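# Move refrigerator bottles upright onto cart, close door

## Task

Take each bottle still inside the refrigerator, carry it to the cart's top tray and leave it standing upright, then close the refrigerator door fully. Bottles already on the tray must also be upright when you finish. A glass bottle falling a long way, a slammed door (opening or closing), or the robot toppling or ending tilted means failure. Anything held in place only by the robot at the end does not count.

## Robot and tools

ROBOT. A Hello Robot Stretch 3 with one arm: a two-wheeled base (0.33 m long, 0.34 m wide), a lift on a vertical mast, and a telescoping arm that reaches out to the robot's RIGHT side, ending in a wrist (yaw, pitch, roll) and a gripper. The base only drives straight or turns in place (no sideways motion); turning pivots about the point between the wheels, 0.05 m behind the front edge. To shift the gripper forward or back, drive the base. With the arm pulled in and the wrist folded, a turn sweeps a 0.28 m radius; an unfolded, level wrist reaches beyond it. Fast base motion (0.30 m/s, 1.9 rad/s) requires a stowed arm: lift_m under 0.30, arm_m under 0.03, wrist_yaw_rad over 2.54; otherwise it is capped at 0.10 m/s and 0.63 rad/s.

FRAMES. Base frame: origin on the floor between the drive wheels, x forward, y left, z up. hand_pose is reported in it, located where the closed fingertips meet. Odometry frame is the base frame at the scene's start; heading is positive leftward, -3.142 to 3.142.

execute_actions takes "actions", a list run in order. Each action may hold "robot" (a command, a queue, or {"stop": true}), "steps" (1 to 450 control steps at 30 per second, default 1) and "until". {"steps": n} alone waits. A command may contain:
- "base": exactly one of {"translate_m": d} (metres, straight drive relative to where the base is when that command begins, forward positive, |d| at most 1) or {"rotate_rad": d} (radians, relative turn, left/counter-clockwise positive, |d| at most 3.2).
- "joints": absolute targets by name, each one number: lift_m 0 to 1.1 (arm height on the mast), arm_m 0 to 0.52 (extension), wrist_yaw_rad -1.345 to 4.42 (0 along the arm, positive toward the robot's front, 3.0 folded over the base), wrist_pitch_rad -1.57 to 0.451 (0 level, negative tips fingers down), wrist_roll_rad -2.911 to 2.911 (0: fingers side by side, level), gripper_m -0.089 to 0.179 (larger is wider; actual fingertip gap is smaller by about 0.007 nearly shut, 0.025 fully open, zero below 0.007), head_pan_rad -3.953 to 1.73 (0 forward, positive left, -1.57 toward the arm), head_tilt_rad -1.53 to 0.419 (negative down). Unnamed joints keep their targets.
- "contact_limits": {"arm_m": effort %} 1 to 100; the arm stops with contact_stop at that effort (negative when retracting). Lower is gentler; it applies until arm_m's next command.
Motions begin together and continue across later actions and during your thinking. A queue is a list of up to 8 commands, each starting when the previous one ends "done" (off_target also passes for base and gripper_m), with optional {"pause_s": s} up to 15. A new command overrides at once and discards the rest of an old queue. Any invalid value rejects the whole call.
"until" (needs "steps") ends an action early. {"robot": {"status": "ended"}} waits until nothing is moving and no queue runs. You can also compare fields, e.g. {"lift_m": [">", 0.3]} or {"base_status": ["!=", "moving"]}, with =, !=, <, <=, >, >=; use ranges, not "=", since done means within tolerance. {"any": {"status": "ended"}} fires when any motion or the queue ends.

zoom_image: {"camera": one of head_camera, nav_camera, wrist_camera, "region": [x0, y0, x1, y1]} pixels from the top-left of that camera's latest image, at most 504 by 504. head_camera and nav_camera move with head pan/tilt; wrist_camera rides on the gripper.

finished_scene: {"scene": number of the current scene}. Irreversible; first wait until every motion has ended, since a final stop brakes anything still moving.

RESULTS. Each reply shows one instant plus one image per camera. base_status gives progress as (translate_m done of goal). joint_goals, joint_status, measured_speeds (units per second), and "refusals, queue, queue_left" follow. Status words: moving, done, off_target (held away from goal, may still push), contact_stop (lift or arm hit something and went slack), time_out, stopped, not_commanded, torque_fault (a wrist servo overheated and is limp for 10 s; its goals get refused). Lines "refused:", "dropped:" (later queue commands cancelled) and "replaced:" explain outcomes. robot.on_its_own appears when the robot changed a goal itself, a joint is slack or off, a motor strains at rest (likely load or pushing), or base_tilt departs 3 degrees or more from its start value. base_tilt is in degrees (forward/right positive, a few degrees of fixed bias). motor_effort is in % with peak in brackets; readings are noisy and biased. lidar_m: 12 distances in metres, sector 1 straight ahead, counter-clockwise in 30 degree steps (4 left, 7 behind, 10 right), plane 0.17 m high, blind to glass. wrist_depth_mm and head_depth_mm are 7x7 median depth grids.

GRIPPER. Close to a value below the object's width to hold it; smaller squeezes harder, but too hard lets the stall guard relax and heavy or slick items slide. Release by opening at least 0.02 past the touching value. Readings and "done" do not confirm a grasp; check images.

SAFETY. Fold or unfold the wrist only with lift_m between 0.32 and 0.95, wrist_pitch_rad -0.4 and roll near 0, or the gripper can strike the mast, base or head; after folding, lift may go down to 0.25. When wrist_yaw_rad is below -0.4 keep pitch at -0.5 or lower. Pushing against something rigid with the gripper higher than about 0.45 m can tip the robot, more so on a repeated push or a raised contact limit. Do not drive while holding or pushing something fixed, and beware snagging furniture, especially reversing. If it leans, reverse the last move in small steps, pull the gripper free, and lower lift_m to about 0.2 if needed. Move the door gently, set bottles down rather than dropping them, and leave them upright and free of the gripper. Loose objects may occasionally get nudged by outside disturbances.

Each tool is called after "Request:" as name([rows], argument=value, ...), one row to a line, values as JSON.

## Session

Request:
execute_actions(actions=[])

Scene clock: 0.00 s.
robot.base_odometry: x=+0.000 y=+0.000 heading=+0.000 (m, m, rad; robot's odometry frame)
robot.turned_by_wheels: +0.000 (rad since the last result)
robot.turned_by_imu: +0.000 (rad since the last result)
robot.base_tilt: forward=-1.7 right=+0.8 (deg)
robot.lidar_m: 1.53 1.40 1.33 1.34 1.63 1.14 1.31 1.38 1.60 2.41 1.70 1.10
robot.head_depth_mm: 1410 1408 1403 1404 1411 1405 1029 / 1474 1465 1445 1456 1464 1461 1023 / 1520 1530 1505 1514 1531 1504 1024 / 1589 1598 1589 1587 1598 1515 1019 / 1652 1653 1669 1668 1664 1505 1016 / 1733 1737 1737 1744 1749 1511 1013 / 1817 1822 1828 1828 1834 1501 1014
robot.base_status: not_commanded
robot.joint_positions: lift_m=+0.569 arm_m=+0.002 wrist_yaw_rad=+3.025 wrist_pitch_rad=-0.459 wrist_roll_rad=-0.010 gripper_m=+0.037 head_pan_rad=-0.002 head_tilt_rad=+0.009
robot.joint_goals: lift_m=+0.569 arm_m=+0.002 wrist_yaw_rad=+3.025 wrist_pitch_rad=-0.459 wrist_roll_rad=-0.010 gripper_m=+0.037 head_pan_rad=-0.002 head_tilt_rad=+0.009
robot.joint_status: lift_m=not_commanded arm_m=not_commanded wrist_yaw_rad=not_commanded wrist_pitch_rad=not_commanded wrist_roll_rad=not_commanded gripper_m=not_commanded head_pan_rad=not_commanded head_tilt_rad=not_commanded
robot.measured_speeds: translate_m=+0.000 rotate_rad=+0.000 lift_m=+0.000 arm_m=+0.000 wrist_yaw_rad=+0.000 wrist_pitch_rad=+0.000 wrist_roll_rad=+0.000 head_pan_rad=+0.000 head_tilt_rad=+0.000
robot: refusals=0 queue=idle queue_left=0
robot.motor_effort: left_wheel=+0 right_wheel=+1 lift_m=+32 arm_m=+0 wrist_yaw_rad=+0 wrist_pitch_rad=+5 wrist_roll_rad=+0 gripper_m=+1 head_pan_rad=+0 head_tilt_rad=+2 (%)
robot.hand_pose: x=+0.0043 y=+0.0711 z=+0.5727 quat_wxyz=(+0.201, +0.693, +0.122, +0.682) (m; robot's base frame)
robot.wrist_depth_mm: - - - - - - - / - - - - - - - / - - - - - - - / - - - - - - - / 961 940 - 943 946 934 960 / 827 793 - 804 794 801 810 / 690 688 683 720 706 700 690
pictures: head_camera (sideways: a quarter turn clockwise sets it upright), nav_camera (sideways: a quarter turn counterclockwise sets it upright), wrist_camera
Images, in order (width x height): head_camera 896x504, nav_camera 672x504, wrist_camera 644x364.

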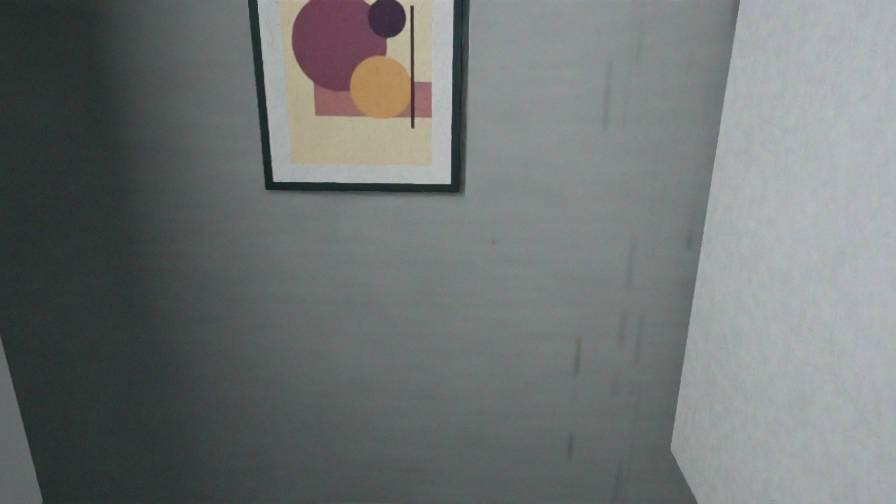

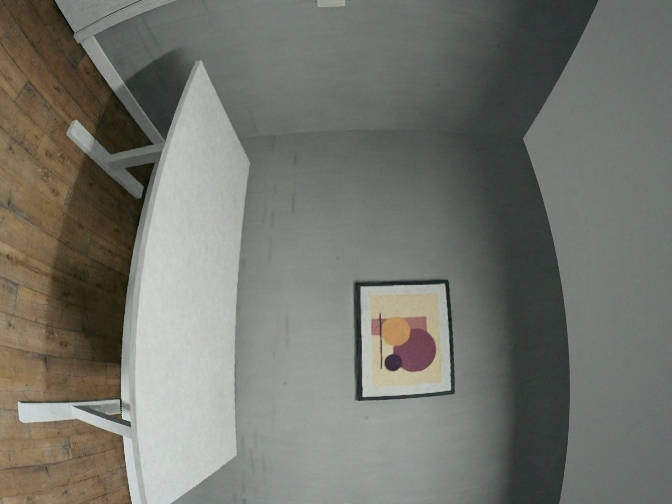

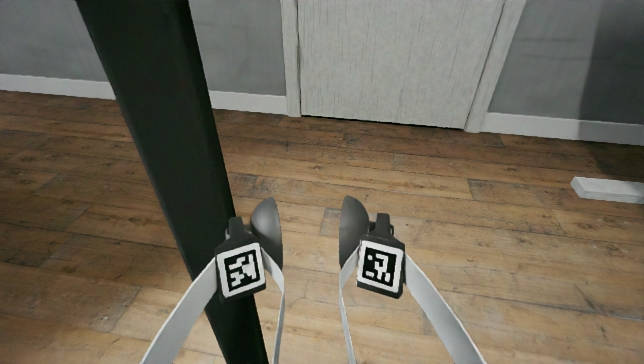

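Request:
execute_actions([
  {"robot":{"joints":{"head_pan_rad":-1.8,"head_tilt_rad":-0.5}},"steps":200,"until":{"robot":{"status":"ended"}}},
])

Request:
execute_actions([
  {"robot":{"joints":{"head_pan_rad":-3.4,"head_tilt_rad":-0.5}},"steps":200,"until":{"robot":{"status":"ended"}}},
])

Scene clock: 4.53 s.
robot.base_odometry: x=+0.000 y=+0.000 heading=+0.000 (m, m, rad; robot's odometry frame)
robot.turned_by_wheels: +0.000 (rad since the last result)
robot.turned_by_imu: +0.001 (rad since the last result)
robot.base_tilt: forward=-1.7 right=+0.8 (deg)
robot.lidar_m: 1.53 1.41 1.33 1.34 1.63 1.14 1.31 1.38 1.60 2.41 1.70 1.10
robot.head_depth_mm: 2000 2154 2364 2514 1956 1564 1299 / 2023 2181 2406 2524 1966 1558 1299 / 2042 2224 2436 2548 1976 1570 1306 / 2066 2274 2481 2639 1971 1572 1304 / 2102 2298 2518 2686 1970 1567 1308 / 2135 2351 2560 2666 1972 1582 1307 / 2179 2373 2634 2688 1980 1579 1311
robot.base_status: not_commanded
robot.joint_positions: lift_m=+0.569 arm_m=+0.002 wrist_yaw_rad=+3.025 wrist_pitch_rad=-0.459 wrist_roll_rad=-0.010 gripper_m=+0.037 head_pan_rad=-1.793 head_tilt_rad=-0.493
robot.joint_goals: lift_m=+0.569 arm_m=+0.002 wrist_yaw_rad=+3.025 wrist_pitch_rad=-0.459 wrist_roll_rad=-0.010 gripper_m=+0.037 head_pan_rad=-1.800 head_tilt_rad=-0.500
robot.joint_status: lift_m=not_commanded arm_m=not_commanded wrist_yaw_rad=not_commanded wrist_pitch_rad=not_commanded wrist_roll_rad=not_commanded gripper_m=not_commanded head_pan_rad=done head_tilt_rad=done
robot.measured_speeds: translate_m=+0.000 rotate_rad=+0.000 lift_m=+0.000 arm_m=+0.000 wrist_yaw_rad=+0.000 wrist_pitch_rad=+0.000 wrist_roll_rad=+0.000 head_pan_rad=+0.000 head_tilt_rad=+0.000
robot: refusals=0 queue=done queue_left=0
robot.motor_effort: left_wheel=-1(0) right_wheel=+1(1) lift_m=+32(31) arm_m=+0(1) wrist_yaw_rad=+0(0) wrist_pitch_rad=+5(5) wrist_roll_rad=+0(0) gripper_m=+0(0) head_pan_rad=-4(61) head_tilt_rad=-3(29) (%)
robot.hand_pose: x=+0.0043 y=+0.0711 z=+0.5727 quat_wxyz=(+0.201, +0.693, +0.122, +0.682) (m; robot's base frame)
robot.wrist_depth_mm: - - - - - - - / - - - - - - - / - - - - - - - / - - - - - - - / 940 932 - 937 940 963 968 / 809 799 - 821 796 817 814 / 687 685 686 703 697 701 705
pictures: head_camera (sideways: a quarter turn clockwise sets it upright), nav_camera (sideways: a quarter turn counterclockwise sets it upright), wrist_camera
camera_calibration (this result's frames):
head_camera: T_world_to_cam=[[0.0669441, 0.483841, -0.872592, 1.1547], [0.984907, -0.171952, -0.0197846, 0.0230152], [-0.159617, -0.858097, -0.488049, 0.591001], [0, 0, 0, 1]] pos_world=[-0.00563477, -0.0475993, 1.29648]
nav_camera: T_world_to_cam=[[-0.139106, -0.476716, 0.867981, -1.08327], [-0.975852, 0.215051, -0.0382823, 0.110379], [-0.16841, -0.852347, -0.495119, 0.599803], [0, 0, 0, 1]] pos_world=[0.0580375, -0.0289096, 1.24146]
wrist_camera: T_world_to_cam=[[0.989529, -0.142596, 0.0223402, -0.0149039], [-0.0745336, -0.637373, -0.766942, 0.50614], [0.123602, 0.757247, -0.641327, 0.482888], [0, 0, 0, 1]] pos_world=[-0.00721365, -0.0451907, 0.698202]
Images, in order (width x height): head_camera 896x504, nav_camera 672x504, wrist_camera 644x364.

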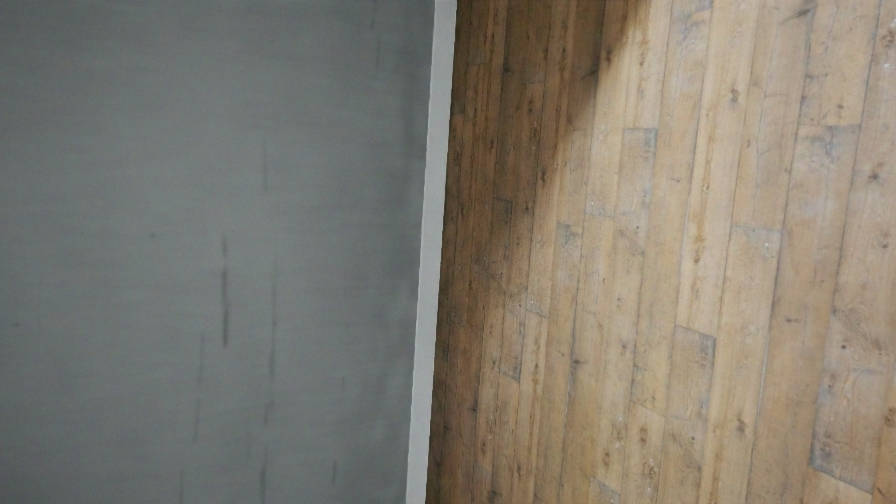

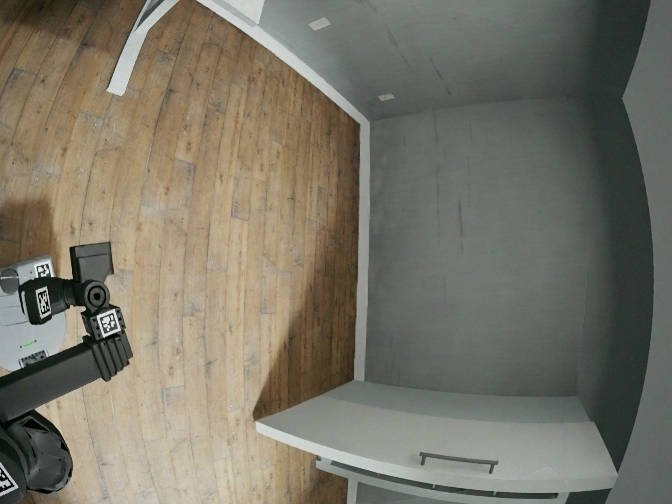

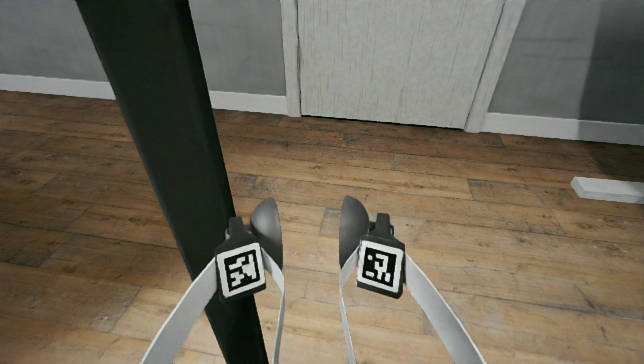

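Scene clock: 5.83 s.
robot.base_odometry: x=+0.000 y=+0.000 heading=+0.000 (m, m, rad; robot's odometry frame)
robot.turned_by_wheels: +0.000 (rad since the last result)
robot.turned_by_imu: +0.000 (rad since the last result)
robot.base_tilt: forward=-1.8 right=+0.8 (deg)
robot.lidar_m: 1.53 1.41 1.33 1.34 1.63 1.15 1.31 1.39 1.60 2.41 1.70 1.10
robot.head_depth_mm: 2695 2897 1573 1753 1835 1557 1295 / 2734 2960 1462 1533 1531 1531 1299 / 2753 3008 1572 1691 1736 1565 1298 / 2835 3043 3254 2326 1783 1568 1305 / 2851 3105 3348 2686 1991 1571 1308 / 2875 3128 3439 2690 1977 1569 1303 / 2911 3209 3396 2681 1987 1577 1314
robot.base_status: not_commanded
robot.joint_positions: lift_m=+0.569 arm_m=+0.002 wrist_yaw_rad=+3.025 wrist_pitch_rad=-0.459 wrist_roll_rad=-0.010 gripper_m=+0.037 head_pan_rad=-3.393 head_tilt_rad=-0.494
robot.joint_goals: lift_m=+0.569 arm_m=+0.002 wrist_yaw_rad=+3.025 wrist_pitch_rad=-0.459 wrist_roll_rad=-0.010 gripper_m=+0.037 head_pan_rad=-3.400 head_tilt_rad=-0.500
robot.joint_status: lift_m=not_commanded arm_m=not_commanded wrist_yaw_rad=not_commanded wrist_pitch_rad=not_commanded wrist_roll_rad=not_commanded gripper_m=not_commanded head_pan_rad=done head_tilt_rad=done
robot.measured_speeds: translate_m=+0.000 rotate_rad=+0.000 lift_m=+0.000 arm_m=+0.000 wrist_yaw_rad=+0.000 wrist_pitch_rad=+0.000 wrist_roll_rad=+0.000 head_pan_rad=+0.000 head_tilt_rad=+0.000
robot: refusals=0 queue=done queue_left=0
robot.motor_effort: left_wheel=+0(0) right_wheel=+0(0) lift_m=+32(32) arm_m=+0(0) wrist_yaw_rad=-1(0) wrist_pitch_rad=+5(5) wrist_roll_rad=+0(0) gripper_m=+1(0) head_pan_rad=-4(62) head_tilt_rad=-3(2) (%)
robot.hand_pose: x=+0.0043 y=+0.0711 z=+0.5727 quat_wxyz=(+0.201, +0.693, +0.122, +0.682) (m; robot's base frame)
robot.wrist_depth_mm: - - - - - - - / - - - - - - - / - - - - - - - / - - - - - - - / 946 955 - 965 956 970 952 / 804 805 - 798 786 801 804 / 704 684 693 702 699 692 704
pictures: head_camera (sideways: a quarter turn clockwise sets it upright), nav_camera (sideways: a quarter turn counterclockwise sets it upright), wrist_camera
camera_calibration (this result's frames):
head_camera: T_world_to_cam=[[0.481849, -0.0810877, -0.872494, 1.15205], [-0.200635, -0.979466, -0.0197747, 0.0302342], [-0.852975, 0.184582, -0.488224, 0.595458], [0, 0, 0, 1]] pos_world=[-0.0411353, 0.0131195, 1.29647]
nav_camera: T_world_to_cam=[[-0.472619, 0.15301, 0.867882, -1.08111], [0.243463, 0.969154, -0.0382833, 0.102942], [-0.846969, 0.193203, -0.495293, 0.604169], [0, 0, 0, 1]] pos_world=[-0.0243022, -0.0510742, 1.24145]
wrist_camera: T_world_to_cam=[[0.989529, -0.142596, 0.0223401, -0.0149039], [-0.0745338, -0.637373, -0.766942, 0.50614], [0.123602, 0.757247, -0.641327, 0.482888], [0, 0, 0, 1]] pos_world=[-0.00721362, -0.0451908, 0.698202]
Images, in order (width x height): head_camera 896x504, nav_camera 672x504, wrist_camera 644x364.

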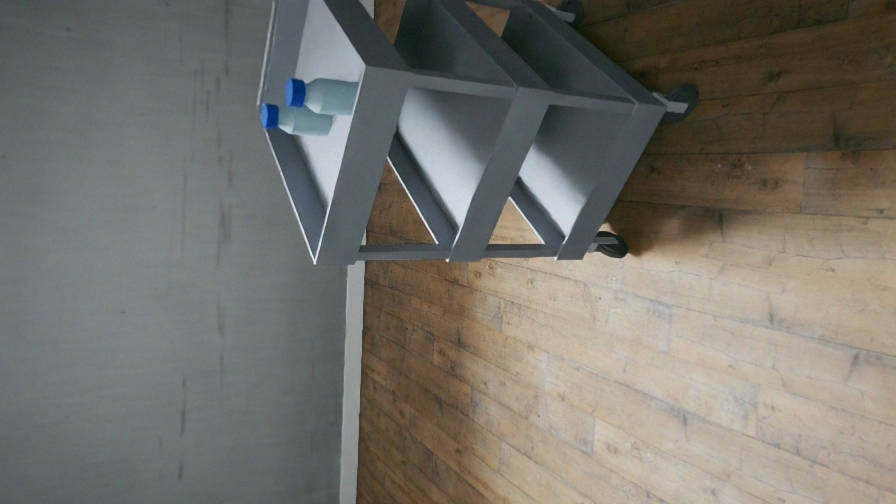

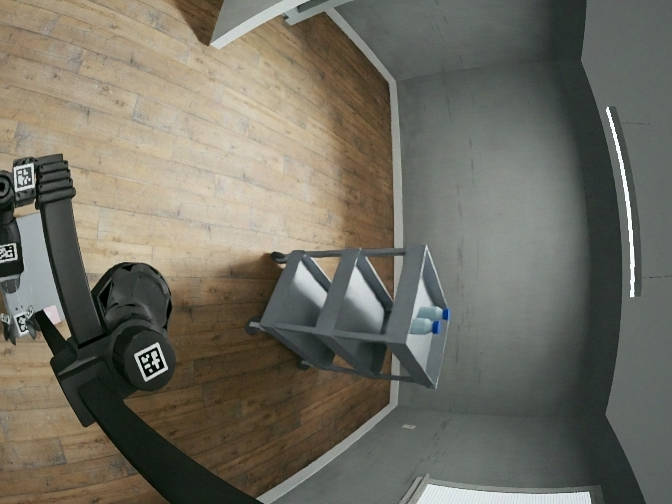

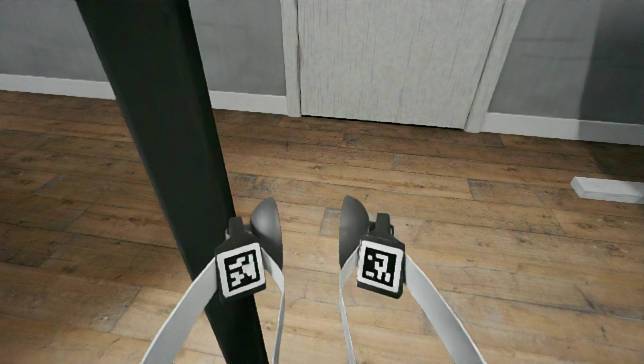

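Request:
execute_actions([
  {"robot":[{"joints":{"lift_m":0.27,"head_pan_rad":-2.0,"head_tilt_rad":-0.4}},{"base":{"rotate_rad":0.3}},{"base":{"translate_m":-1.0}},{"base":{"translate_m":-0.4}}],"steps":450,"until":{"robot":{"status":"ended"}}},
])

Scene clock: 23.83 s.
robot.base_odometry: x=-1.338 y=-0.413 heading=+0.300 (m, m, rad; robot's odometry frame)
robot.turned_by_wheels: +0.300 (rad since the last result)
robot.turned_by_imu: +0.292 (rad since the last result)
robot.base_tilt: forward=-1.8 right=+0.9 (deg)
robot.lidar_m: 2.80 2.20 0.67 0.67 2.13 2.09 2.06 1.04 1.04 0.52 2.50 2.26
robot.head_depth_mm: 1192 1277 1340 1173 1205 1263 1335 / 1221 1305 1370 1532 1401 1536 1347 / 1246 1336 1409 1556 1399 1486 1383 / 1192 1246 1316 1346 1406 1488 1388 / 902 967 1031 1107 1184 1251 1301 / 749 775 804 835 874 914 954 / 612 630 647 669 691 717 745
robot.base_status: done (translate_m -0.4000 of -0.4000)
robot.joint_positions: lift_m=+0.270 arm_m=+0.002 wrist_yaw_rad=+3.025 wrist_pitch_rad=-0.459 wrist_roll_rad=-0.010 gripper_m=+0.037 head_pan_rad=-2.007 head_tilt_rad=-0.407
robot.joint_goals: lift_m=+0.270 arm_m=+0.002 wrist_yaw_rad=+3.025 wrist_pitch_rad=-0.459 wrist_roll_rad=-0.010 gripper_m=+0.037 head_pan_rad=-2.000 head_tilt_rad=-0.400
robot.joint_status: lift_m=done arm_m=not_commanded wrist_yaw_rad=not_commanded wrist_pitch_rad=not_commanded wrist_roll_rad=not_commanded gripper_m=not_commanded head_pan_rad=done head_tilt_rad=done
robot.measured_speeds: translate_m=+0.000 rotate_rad=+0.000 lift_m=+0.000 arm_m=+0.000 wrist_yaw_rad=+0.000 wrist_pitch_rad=+0.000 wrist_roll_rad=+0.000 head_pan_rad=+0.000 head_tilt_rad=+0.000
robot: refusals=0 queue=done queue_left=0
robot.motor_effort: left_wheel=-5(18) right_wheel=+6(14) lift_m=+21(32) arm_m=+0(0) wrist_yaw_rad=+0(1) wrist_pitch_rad=+5(5) wrist_roll_rad=+0(0) gripper_m=+0(0) head_pan_rad=+5(62) head_tilt_rad=+3(12) (%)
robot.hand_pose: x=+0.0043 y=+0.0710 z=+0.2739 quat_wxyz=(+0.201, +0.693, +0.122, +0.682) (m; robot's base frame)
robot.wrist_depth_mm: - - - 923 - - - / - - - - 978 - - / 818 815 831 823 837 829 836 / 653 657 669 664 671 660 670 / 535 538 - 552 545 551 542 / 456 - - - 457 459 469 / - - - - 399 406 405
pictures: head_camera (sideways: a quarter turn clockwise sets it upright), nav_camera (sideways: a quarter turn counterclockwise sets it upright), wrist_camera
camera_calibration (this result's frames):
head_camera: T_world_to_cam=[[0.135815, 0.389078, -0.911138, 1.20457], [0.925108, -0.378951, -0.0239242, 0.0287718], [-0.354585, -0.839651, -0.411406, 0.492459], [0, 0, 0, 1]] pos_world=[-0.015596, -0.0442729, 1.30082]
nav_camera: T_world_to_cam=[[-0.204969, -0.367115, 0.907311, -1.13417], [-0.909277, 0.414479, -0.0377071, 0.109228], [-0.362218, -0.832727, -0.418765, 0.501632], [0, 0, 0, 1]] pos_world=[0.0485491, -0.0439227, 1.24323]
wrist_camera: T_world_to_cam=[[0.98953, -0.142589, 0.0223491, -0.00823435], [-0.0745642, -0.637632, -0.766724, 0.27695], [0.123577, 0.75703, -0.641587, 0.29142], [0, 0, 0, 1]] pos_world=[-0.007214, -0.0451954, 0.399499]
Images, in order (width x height): head_camera 896x504, nav_camera 672x504, wrist_camera 644x364.

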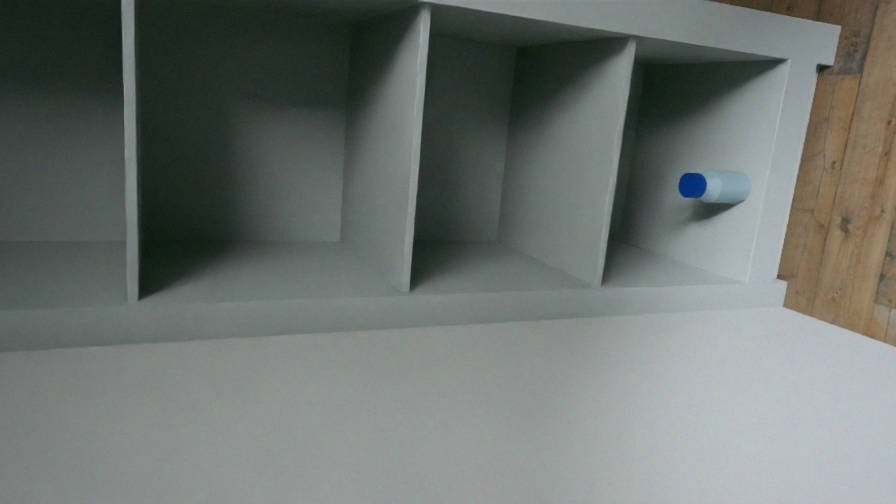

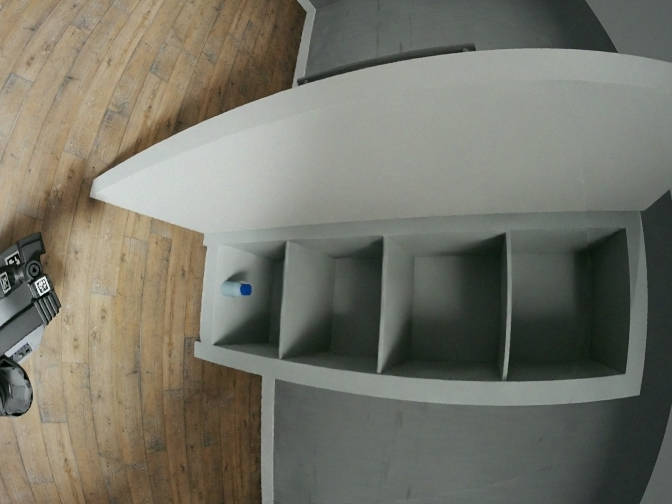

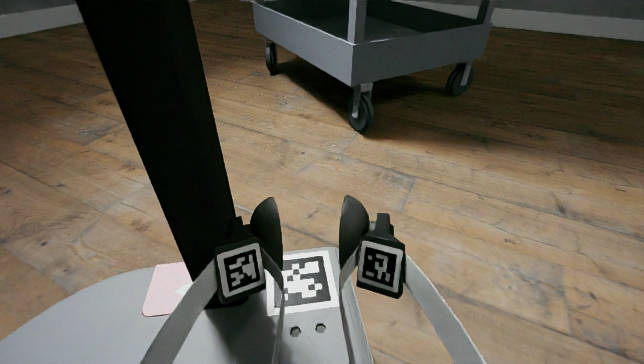

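Request:
execute_actions([
  {"robot":[{"base":{"rotate_rad":-1.99}},{"base":{"translate_m":0.4}},{"base":{"rotate_rad":1.40}},{"joints":{"lift_m":0.4,"wrist_pitch_rad":-0.4,"head_pan_rad":-1.57,"head_tilt_rad":-0.9}},{"joints":{"wrist_yaw_rad":0,"gripper_m":0.15}},{"joints":{"wrist_pitch_rad":0,"lift_m":0.2}}],"steps":450,"until":{"robot":{"status":"ended"}}},
])

Scene clock: 49.57 s.
robot.base_odometry: x=-1.385 y=-0.811 heading=-0.290 (m, m, rad; robot's odometry frame)
robot.turned_by_wheels: -0.590 (rad since the last result)
robot.turned_by_imu: -0.578 (rad since the last result)
robot.base_tilt: forward=-1.7 right=+0.8 (deg)
robot.lidar_m: 0.29 2.31 2.62 1.08 1.06 2.24 2.17 1.65 0.67 0.67 0.39 0.29
robot.head_depth_mm: 809 725 881 972 1346 1235 1107 / 845 730 1144 1040 1321 1239 1128 / 851 733 1148 1373 1334 1242 1148 / 854 740 1151 1376 1324 1251 1127 / 864 743 1133 1125 1334 1242 1122 / 795 721 846 962 1039 1064 1084 / 595 664 718 728 740 755 772
robot.base_status: done (rotate_rad +1.3998 of +1.4000)
robot.joint_positions: lift_m=+0.200 arm_m=+0.002 wrist_yaw_rad=+0.002 wrist_pitch_rad=-0.024 wrist_roll_rad=-0.010 gripper_m=+0.150 head_pan_rad=-1.577 head_tilt_rad=-0.888
robot.joint_goals: lift_m=+0.200 arm_m=+0.002 wrist_yaw_rad=+0.000 wrist_pitch_rad=+0.000 wrist_roll_rad=-0.010 gripper_m=+0.150 head_pan_rad=-1.570 head_tilt_rad=-0.900
robot.joint_status: lift_m=done arm_m=not_commanded wrist_yaw_rad=done wrist_pitch_rad=done wrist_roll_rad=not_commanded gripper_m=done head_pan_rad=done head_tilt_rad=done
robot.measured_speeds: translate_m=+0.000 rotate_rad=+0.000 lift_m=+0.000 arm_m=+0.000 wrist_yaw_rad=+0.000 wrist_pitch_rad=+0.000 wrist_roll_rad=+0.000 head_pan_rad=+0.000 head_tilt_rad=+0.000
robot: refusals=0 queue=done queue_left=0
robot.motor_effort: left_wheel=-5(18) right_wheel=+7(16) lift_m=+21(45) arm_m=-1(1) wrist_yaw_rad=-2(3) wrist_pitch_rad=+9(9) wrist_roll_rad=+0(0) gripper_m=+1(82) head_pan_rad=+5(43) head_tilt_rad=-6(29) (%)
robot.hand_pose: x=-0.0210 y=-0.4021 z=+0.3088 quat_wxyz=(+0.711, +0.009, -0.703, -0.008) (m; robot's base frame)
robot.wrist_depth_mm: 360 396 452 447 462 366 901 / 374 438 780 790 729 380 913 / 363 437 836 808 733 391 959 / 352 441 872 871 744 411 - / 352 464 609 561 603 419 961 / 337 - 470 464 463 448 670 / 376 465 456 458 459 463 531
pictures: head_camera (sideways: a quarter turn clockwise sets it upright), nav_camera (sideways: a quarter turn counterclockwise sets it upright), wrist_camera
camera_calibration (this result's frames):
head_camera: T_world_to_cam=[[-0.0362594, 0.785224, -0.618149, 0.823689], [0.998912, 0.0466207, 0.000627299, -0.00364925], [0.0293111, -0.617454, -0.786061, 0.977495], [0, 0, 0, 1]] pos_world=[0.00486027, -0.0430523, 1.27753]
nav_camera: T_world_to_cam=[[-0.0357398, -0.791244, 0.610455, -0.748246], [-0.999171, 0.0163689, -0.037281, 0.109198], [0.0195059, -0.611281, -0.791173, 0.983752], [0, 0, 0, 1]] pos_world=[0.0631763, 0.00751575, 1.23916]
wrist_camera: T_world_to_cam=[[-0.999466, 0.0313237, 0.00925681, -0.0192887], [-0.000825415, 0.259093, -0.965852, 0.423766], [-0.0326524, -0.965344, -0.258929, -0.138945], [0, 0, 0, 1]] pos_world=[-0.0234655, -0.24332, 0.373497]
Images, in order (width x height): head_camera 896x504, nav_camera 672x504, wrist_camera 644x364.

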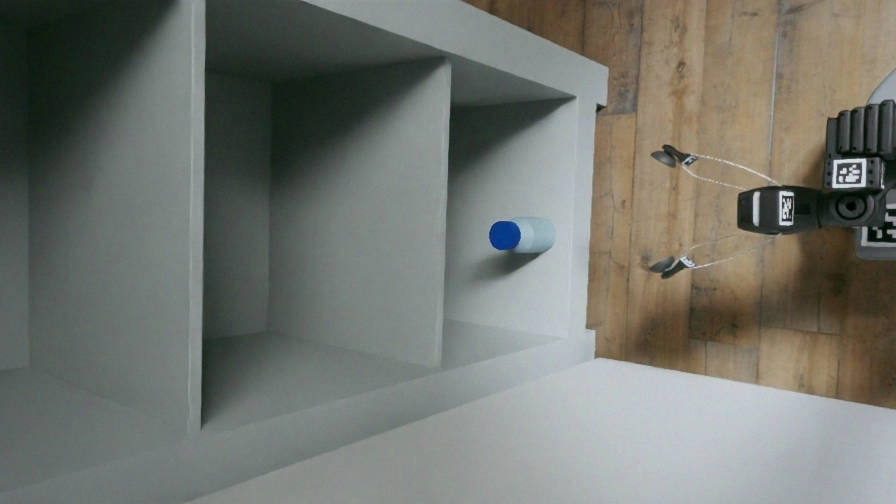

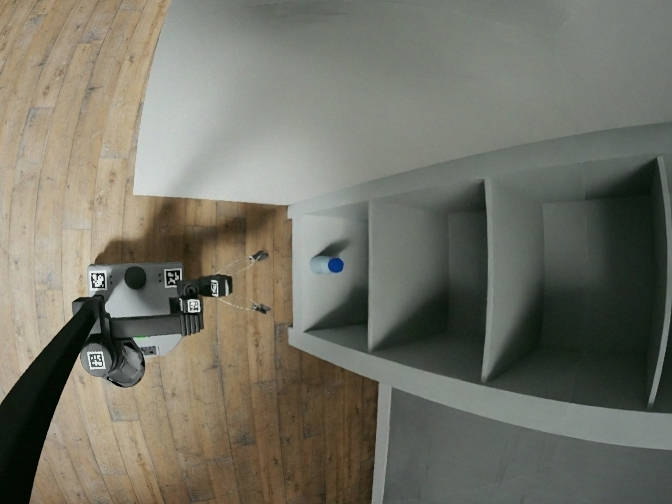

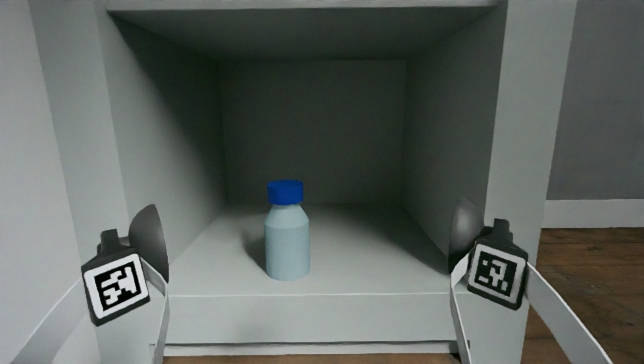

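Request:
execute_actions([
  {"robot":{"base":{"translate_m":0.035},"joints":{"lift_m":0.05,"arm_m":0.25}},"steps":450,"until":{"robot":{"status":"ended"}}},
])

Scene clock: 55.20 s.
robot.base_odometry: x=-1.352 y=-0.821 heading=-0.290 (m, m, rad; robot's odometry frame)
robot.turned_by_wheels: +0.000 (rad since the last result)
robot.turned_by_imu: +0.001 (rad since the last result)
robot.base_tilt: forward=-1.8 right=+0.8 (deg)
robot.lidar_m: 0.25 2.28 2.60 1.12 1.07 2.27 2.21 1.65 0.69 0.72 0.35 0.26
robot.head_depth_mm: 837 725 1017 998 1319 1234 1107 / 843 729 1150 1040 1313 1238 1124 / 850 736 1152 1372 1325 1205 1128 / 857 736 1158 1374 1338 1252 1134 / 864 743 1101 1059 1312 1248 1118 / 680 694 795 891 908 934 957 / 569 621 626 638 648 661 675
robot.base_status: done (translate_m +0.0350 of +0.0350)
robot.joint_positions: lift_m=+0.050 arm_m=+0.250 wrist_yaw_rad=+0.001 wrist_pitch_rad=-0.024 wrist_roll_rad=-0.010 gripper_m=+0.150 head_pan_rad=-1.577 head_tilt_rad=-0.888
robot.joint_goals: lift_m=+0.050 arm_m=+0.250 wrist_yaw_rad=+0.000 wrist_pitch_rad=+0.000 wrist_roll_rad=-0.010 gripper_m=+0.150 head_pan_rad=-1.570 head_tilt_rad=-0.900
robot.joint_status: lift_m=done arm_m=done wrist_yaw_rad=done wrist_pitch_rad=done wrist_roll_rad=not_commanded gripper_m=done head_pan_rad=done head_tilt_rad=done
robot.measured_speeds: translate_m=+0.000 rotate_rad=+0.000 lift_m=+0.000 arm_m=+0.000 wrist_yaw_rad=+0.000 wrist_pitch_rad=+0.000 wrist_roll_rad=+0.000 head_pan_rad=+0.000 head_tilt_rad=+0.000
robot: refusals=0 queue=done queue_left=0
robot.motor_effort: left_wheel=-6(8) right_wheel=+6(12) lift_m=+20(21) arm_m=+5(5) wrist_yaw_rad=-1(2) wrist_pitch_rad=+8(9) wrist_roll_rad=+0(0) gripper_m=+0(0) head_pan_rad=+5(5) head_tilt_rad=-5(5) (%)
robot.hand_pose: x=-0.0213 y=-0.6502 z=+0.1591 quat_wxyz=(+0.711, +0.009, -0.703, -0.008) (m; robot's base frame)
robot.wrist_depth_mm: 256 367 530 527 539 436 291 / 258 366 558 190 557 430 291 / 256 366 576 187 572 434 292 / 255 359 405 189 443 387 293 / 243 293 247 197 263 281 257 / 197 - 188 188 186 176 184 / 171 169 169 170 170 170 170
pictures: head_camera (sideways: a quarter turn clockwise sets it upright), nav_camera (sideways: a quarter turn counterclockwise sets it upright), wrist_camera
camera_calibration (this result's frames):
head_camera: T_world_to_cam=[[-0.0364083, 0.785238, -0.618123, 0.823656], [0.998904, 0.0468103, 0.000629009, -0.00365142], [0.0294284, -0.617423, -0.786081, 0.97752], [0, 0, 0, 1]] pos_world=[0.00486844, -0.0430518, 1.27753]
nav_camera: T_world_to_cam=[[-0.0355898, -0.791271, 0.610429, -0.748214], [-0.999174, 0.0161805, -0.0372807, 0.109198], [0.0196221, -0.611252, -0.791193, 0.983777], [0, 0, 0, 1]] pos_world=[0.0631749, 0.00752861, 1.23916]
wrist_camera: T_world_to_cam=[[-0.999431, 0.032427, 0.00922949, -0.00968911], [-0.000540763, 0.258298, -0.966065, 0.342894], [-0.0337106, -0.965521, -0.258134, -0.41748], [0, 0, 0, 1]] pos_world=[-0.0235717, -0.49134, 0.223582]
Images, in order (width x height): head_camera 896x504, nav_camera 672x504, wrist_camera 644x364.

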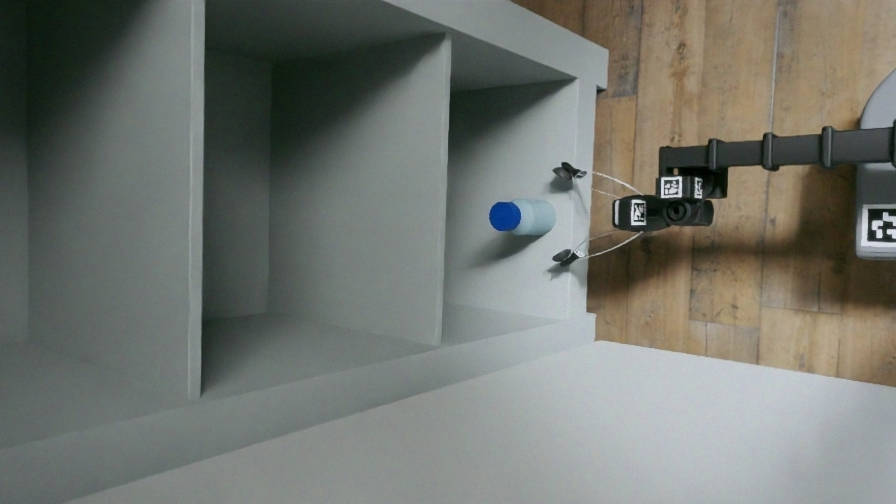

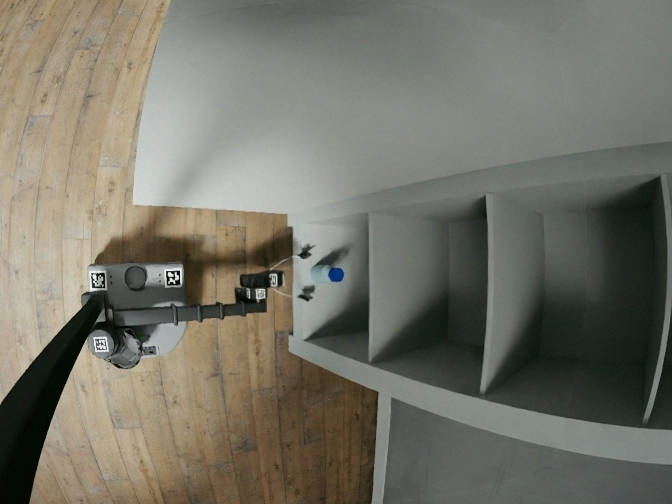

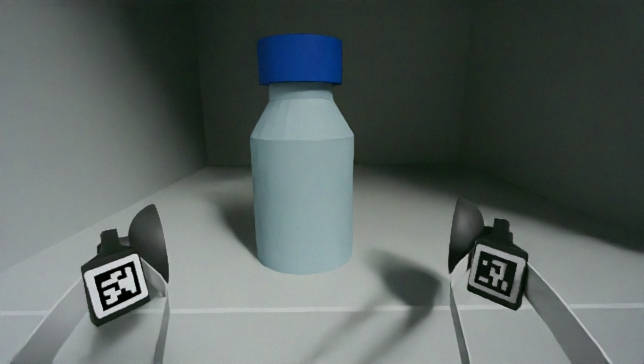

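Request:
execute_actions([
  {"robot":[{"joints":{"lift_m":0.07}},{"joints":{"arm_m":0.315}},{"joints":{"gripper_m":0.03}},{"joints":{"lift_m":0.11}},{"joints":{"arm_m":0.0}}],"steps":450,"until":{"robot":{"status":"ended"}}},
])

Scene clock: 65.90 s.
robot.base_odometry: x=-1.352 y=-0.821 heading=-0.290 (m, m, rad; robot's odometry frame)
robot.turned_by_wheels: +0.000 (rad since the last result)
robot.turned_by_imu: +0.002 (rad since the last result)
robot.base_tilt: forward=-1.8 right=+0.8 (deg)
robot.lidar_m: 0.25 2.28 2.60 1.12 1.07 2.28 2.21 1.65 0.69 0.36 0.34 0.26
robot.head_depth_mm: 840 726 1017 999 1321 1232 1106 / 848 730 1152 1038 1319 1240 1127 / 852 735 1153 1379 1329 1212 1140 / 854 738 1160 1372 1337 1223 1119 / 861 740 1107 1060 1314 1249 1122 / 680 695 794 891 908 933 961 / 569 621 626 637 649 660 677
robot.base_status: done (translate_m +0.0350 of +0.0350)
robot.joint_positions: lift_m=+0.109 arm_m=+0.002 wrist_yaw_rad=+0.000 wrist_pitch_rad=-0.058 wrist_roll_rad=-0.010 gripper_m=+0.031 head_pan_rad=-1.577 head_tilt_rad=-0.888
robot.joint_goals: lift_m=+0.110 arm_m=+0.000 wrist_yaw_rad=+0.000 wrist_pitch_rad=+0.000 wrist_roll_rad=-0.010 gripper_m=+0.030 head_pan_rad=-1.570 head_tilt_rad=-0.900
robot.joint_status: lift_m=done arm_m=done wrist_yaw_rad=done wrist_pitch_rad=done wrist_roll_rad=not_commanded gripper_m=done head_pan_rad=done head_tilt_rad=done
robot.measured_speeds: translate_m=+0.000 rotate_rad=+0.000 lift_m=+0.000 arm_m=+0.000 wrist_yaw_rad=+0.000 wrist_pitch_rad=+0.000 wrist_roll_rad=+0.000 head_pan_rad=+0.000 head_tilt_rad=+0.000
robot: refusals=0 queue=done queue_left=0
robot.motor_effort: left_wheel=-5(7) right_wheel=+3(6) lift_m=+45(47) arm_m=-5(6) wrist_yaw_rad=-1(6) wrist_pitch_rad=+22(22) wrist_roll_rad=+0(0) gripper_m=-15(89) head_pan_rad=+5(5) head_tilt_rad=-6(5) (%)
robot.hand_pose: x=-0.0214 y=-0.4013 z=+0.2091 quat_wxyz=(+0.710, +0.021, -0.703, -0.021) (m; robot's base frame)
robot.wrist_depth_mm: 319 382 751 764 757 424 367 / 320 379 599 118 774 429 910 / 321 399 668 128 821 425 960 / 318 413 535 125 603 428 960 / 319 430 132 124 426 424 657 / 316 440 138 129 441 442 486 / 332 388 373 135 388 382 383
pictures: head_camera (sideways: a quarter turn clockwise sets it upright), nav_camera (sideways: a quarter turn counterclockwise sets it upright), wrist_camera
camera_calibration (this result's frames):
head_camera: T_world_to_cam=[[-0.0364081, 0.785263, -0.618091, 0.823614], [0.998904, 0.0468101, 0.000631195, -0.00365427], [0.0294286, -0.61739, -0.786106, 0.977553], [0, 0, 0, 1]] pos_world=[0.00486845, -0.0430508, 1.27753]
nav_camera: T_world_to_cam=[[-0.03559, -0.791296, 0.610397, -0.748171], [-0.999174, 0.0161821, -0.0372802, 0.109197], [0.0196222, -0.611219, -0.791218, 0.983809], [0, 0, 0, 1]] pos_world=[0.0631749, 0.00753119, 1.23916]
wrist_camera: T_world_to_cam=[[-0.999423, 0.0323407, 0.0103725, -0.0185625], [-0.000483677, 0.291818, -0.956474, 0.338407], [-0.0339599, -0.955927, -0.291634, -0.153356], [0, 0, 0, 1]] pos_world=[-0.0235961, -0.24475, 0.279146]
Images, in order (width x height): head_camera 896x504, nav_camera 672x504, wrist_camera 644x364.

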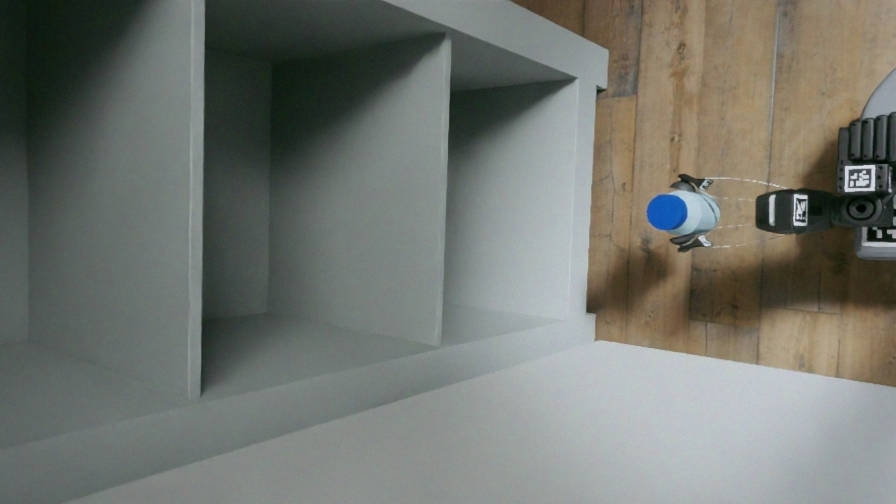

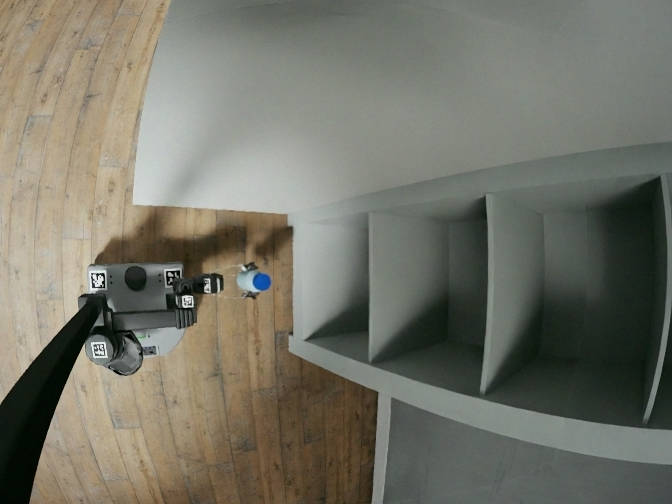

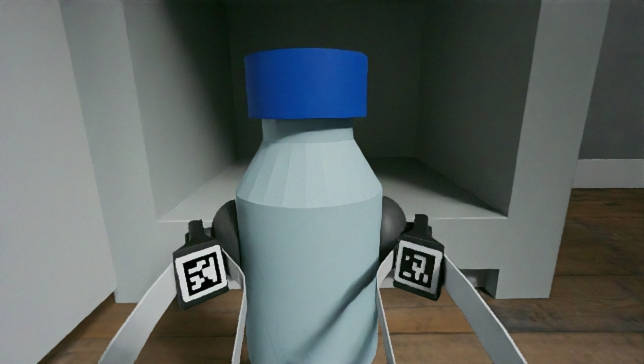

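Request:
execute_actions([
  {"robot":[{"base":{"rotate_rad":-1.28},"joints":{"lift_m":0.9,"head_tilt_rad":-0.6}},{"base":{"translate_m":-0.45}},{"base":{"rotate_rad":-1.57}}],"steps":450,"until":{"robot":{"status":"ended"}}},
  {"steps":300,"until":{"robot":{"status":"ended"}}},
])

Scene clock: 87.70 s.
robot.base_odometry: x=-1.352 y=-0.371 heading=-3.140 (m, m, rad; robot's odometry frame)
robot.turned_by_wheels: -2.850 (rad since the last result)
robot.turned_by_imu: -2.814 (rad since the last result)
robot.base_tilt: forward=-1.7 right=+0.8 (deg)
robot.lidar_m: 2.07 1.82 1.07 0.72 0.66 2.68 2.29 2.37 0.85 0.63 0.93 2.07
robot.head_depth_mm: 1759 1926 2030 1117 1644 - - / 1812 1984 1053 882 1193 - - / 1879 2082 1116 403 426 - - / 1950 2133 1034 773 977 1238 1201 / 2002 2231 1181 1265 1221 1371 1226 / 2105 2346 1185 1355 1607 1440 1225 / 2174 2444 2656 2237 1758 1445 1235
robot.base_status: done (rotate_rad -1.5698 of -1.5700)
robot.joint_positions: lift_m=+0.899 arm_m=+0.002 wrist_yaw_rad=+0.000 wrist_pitch_rad=-0.059 wrist_roll_rad=-0.010 gripper_m=+0.031 head_pan_rad=-1.577 head_tilt_rad=-0.606
robot.joint_goals: lift_m=+0.900 arm_m=+0.000 wrist_yaw_rad=+0.000 wrist_pitch_rad=+0.000 wrist_roll_rad=-0.010 gripper_m=+0.030 head_pan_rad=-1.570 head_tilt_rad=-0.600
robot.joint_status: lift_m=done arm_m=done wrist_yaw_rad=done wrist_pitch_rad=done wrist_roll_rad=not_commanded gripper_m=done head_pan_rad=done head_tilt_rad=done
robot.measured_speeds: translate_m=+0.000 rotate_rad=+0.000 lift_m=+0.000 arm_m=+0.000 wrist_yaw_rad=+0.000 wrist_pitch_rad=+0.000 wrist_roll_rad=+0.000 head_pan_rad=+0.000 head_tilt_rad=+0.000
robot: refusals=0 queue=done queue_left=0
robot.motor_effort: left_wheel=+5(12) right_wheel=-5(11) lift_m=+44(47) arm_m=-5(5) wrist_yaw_rad=-1(1) wrist_pitch_rad=+22(22) wrist_roll_rad=+0(0) gripper_m=-14(14) head_pan_rad=+5(5) head_tilt_rad=+2(21) (%)
robot.hand_pose: x=-0.0214 y=-0.4012 z=+0.9990 quat_wxyz=(+0.710, +0.021, -0.703, -0.021) (m; robot's base frame)
robot.wrist_depth_mm: - - - - - - - / - - - 118 - - - / - - - 128 - - - / - - 901 125 - - - / - - 132 124 685 - - / - - 138 129 880 - - / - - 783 135 807 - -
pictures: head_camera (sideways: a quarter turn clockwise sets it upright), nav_camera (sideways: a quarter turn counterclockwise sets it upright), wrist_camera
camera_calibration (this result's frames):
head_camera: T_world_to_cam=[[-0.0377121, 0.581572, -0.81262, 1.07714], [0.998887, 0.0449812, -0.0141644, 0.0156106], [0.028315, -0.81225, -0.582622, 0.712899], [0, 0, 0, 1]] pos_world=[0.00484232, -0.0480861, 1.29088]
nav_camera: T_world_to_cam=[[-0.0342968, -0.589502, 0.807038, -1.00445], [-0.99924, 0.00528034, -0.0386078, 0.11094], [0.0184979, -0.807749, -0.589236, 0.721113], [0, 0, 0, 1]] pos_world=[0.0630671, -0.0102311, 1.23982]
wrist_camera: T_world_to_cam=[[-0.999419, 0.0324702, 0.0103935, -0.0267597], [-0.000446711, 0.292358, -0.956309, 1.09393], [-0.0340902, -0.955758, -0.292173, 0.0776255], [0, 0, 0, 1]] pos_world=[-0.0236092, -0.244759, 1.06909]
Images, in order (width x height): head_camera 896x504, nav_camera 672x504, wrist_camera 644x364.

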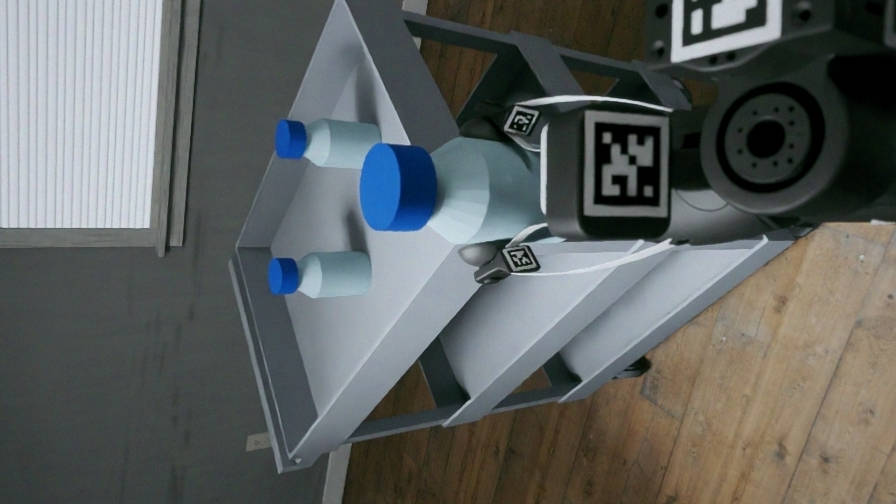

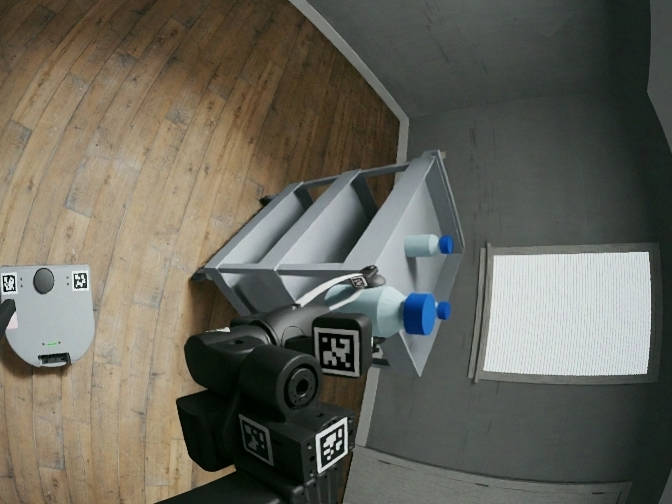

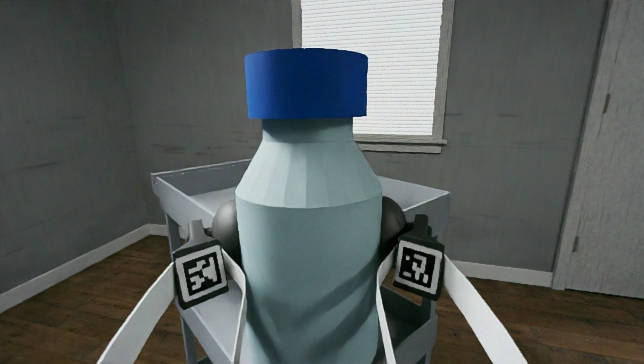

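Request:
execute_actions([
  {"robot":[{"joints":{"arm_m":0.40}},{"joints":{"lift_m":0.80}}],"steps":450,"until":{"robot":{"status":"ended"}}},
])

Scene clock: 97.07 s.
robot.base_odometry: x=-1.352 y=-0.371 heading=-3.140 (m, m, rad; robot's odometry frame)
robot.turned_by_wheels: +0.000 (rad since the last result)
robot.turned_by_imu: +0.001 (rad since the last result)
robot.base_tilt: forward=-1.7 right=+0.8 (deg)
robot.lidar_m: 2.08 1.82 1.07 0.72 0.66 2.68 2.29 2.38 0.86 0.63 0.93 2.07
robot.head_depth_mm: 1768 1914 2014 1047 - - 1194 / 1804 1994 1087 - 1174 1368 1221 / 1890 2092 951 - 1106 1297 1219 / 1936 2134 1010 816 987 1212 1203 / 2028 2212 1182 1257 1226 1376 1229 / 2095 2332 1179 1360 1605 1439 1230 / 2191 2441 2688 2226 1757 1449 1234
robot.base_status: done (rotate_rad -1.5698 of -1.5700)
robot.joint_positions: lift_m=+0.800 arm_m=+0.400 wrist_yaw_rad=+0.000 wrist_pitch_rad=-0.059 wrist_roll_rad=-0.010 gripper_m=+0.031 head_pan_rad=-1.577 head_tilt_rad=-0.606
robot.joint_goals: lift_m=+0.800 arm_m=+0.400 wrist_yaw_rad=+0.000 wrist_pitch_rad=+0.000 wrist_roll_rad=-0.010 gripper_m=+0.030 head_pan_rad=-1.570 head_tilt_rad=-0.600
robot.joint_status: lift_m=done arm_m=done wrist_yaw_rad=done wrist_pitch_rad=done wrist_roll_rad=not_commanded gripper_m=done head_pan_rad=done head_tilt_rad=done
robot.measured_speeds: translate_m=+0.000 rotate_rad=+0.000 lift_m=+0.000 arm_m=+0.000 wrist_yaw_rad=+0.000 wrist_pitch_rad=+0.000 wrist_roll_rad=+0.000 head_pan_rad=+0.000 head_tilt_rad=+0.000
robot: refusals=0 queue=done queue_left=0
robot.motor_effort: left_wheel=+6(5) right_wheel=-5(5) lift_m=+23(45) arm_m=+5(6) wrist_yaw_rad=+0(1) wrist_pitch_rad=+22(22) wrist_roll_rad=+0(0) gripper_m=-14(14) head_pan_rad=+5(5) head_tilt_rad=+2(3) (%)
robot.hand_pose: x=-0.0214 y=-0.7990 z=+0.8998 quat_wxyz=(+0.710, +0.021, -0.703, -0.021) (m; robot's base frame)
robot.wrist_depth_mm: - - - - - - - / - - - 118 - - - / - - - 128 - - - / 494 553 308 125 299 - - / 417 430 131 124 298 383 326 / 316 314 138 129 277 307 303 / 244 244 234 135 243 242 263
pictures: head_camera (sideways: a quarter turn clockwise sets it upright), nav_camera (sideways: a quarter turn counterclockwise sets it upright), wrist_camera
camera_calibration (this result's frames):
head_camera: T_world_to_cam=[[-0.0377122, 0.581562, -0.812627, 1.07715], [0.998887, 0.0449811, -0.014165, 0.0156114], [0.0283151, -0.812257, -0.582612, 0.712886], [0, 0, 0, 1]] pos_world=[0.00484233, -0.0480863, 1.29088]
nav_camera: T_world_to_cam=[[-0.0342967, -0.589493, 0.807045, -1.00446], [-0.99924, 0.00527975, -0.0386078, 0.11094], [0.018498, -0.807757, -0.589226, 0.7211], [0, 0, 0, 1]] pos_world=[0.0630671, -0.0102318, 1.23982]
wrist_camera: T_world_to_cam=[[-0.999418, 0.0324897, 0.0104072, -0.012817], [-0.000440026, 0.292753, -0.956188, 1.11554], [-0.034113, -0.955636, -0.292568, -0.331041], [0, 0, 0, 1]] pos_world=[-0.0236115, -0.642515, 0.969945]
Images, in order (width x height): head_camera 896x504, nav_camera 672x504, wrist_camera 644x364.

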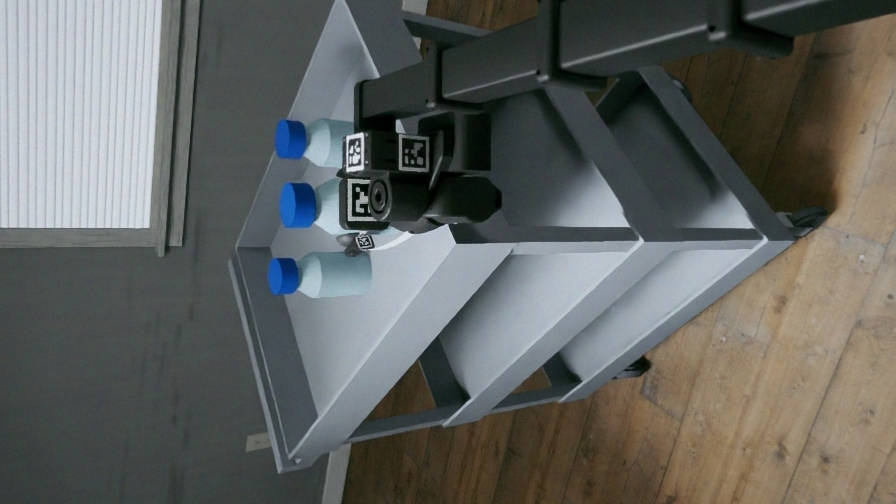

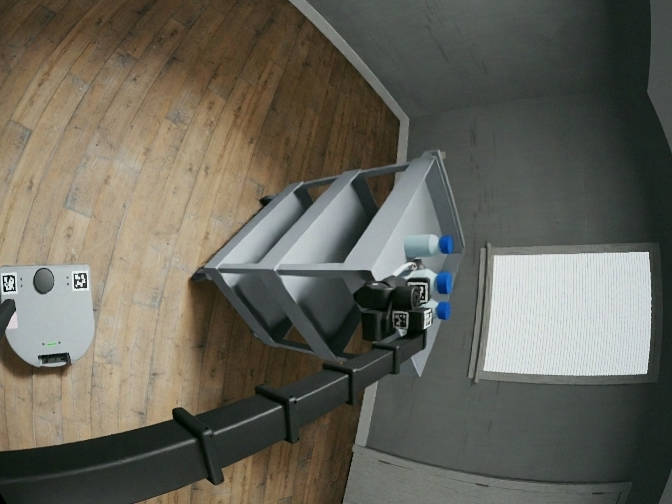

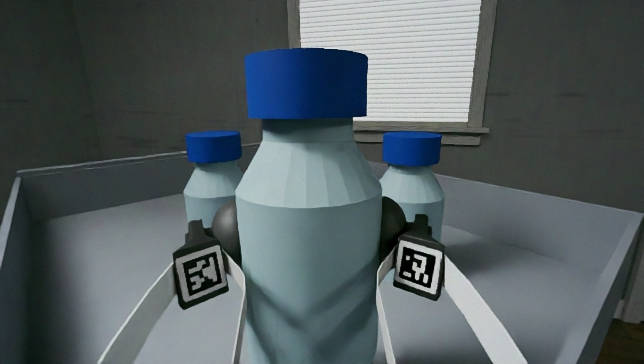

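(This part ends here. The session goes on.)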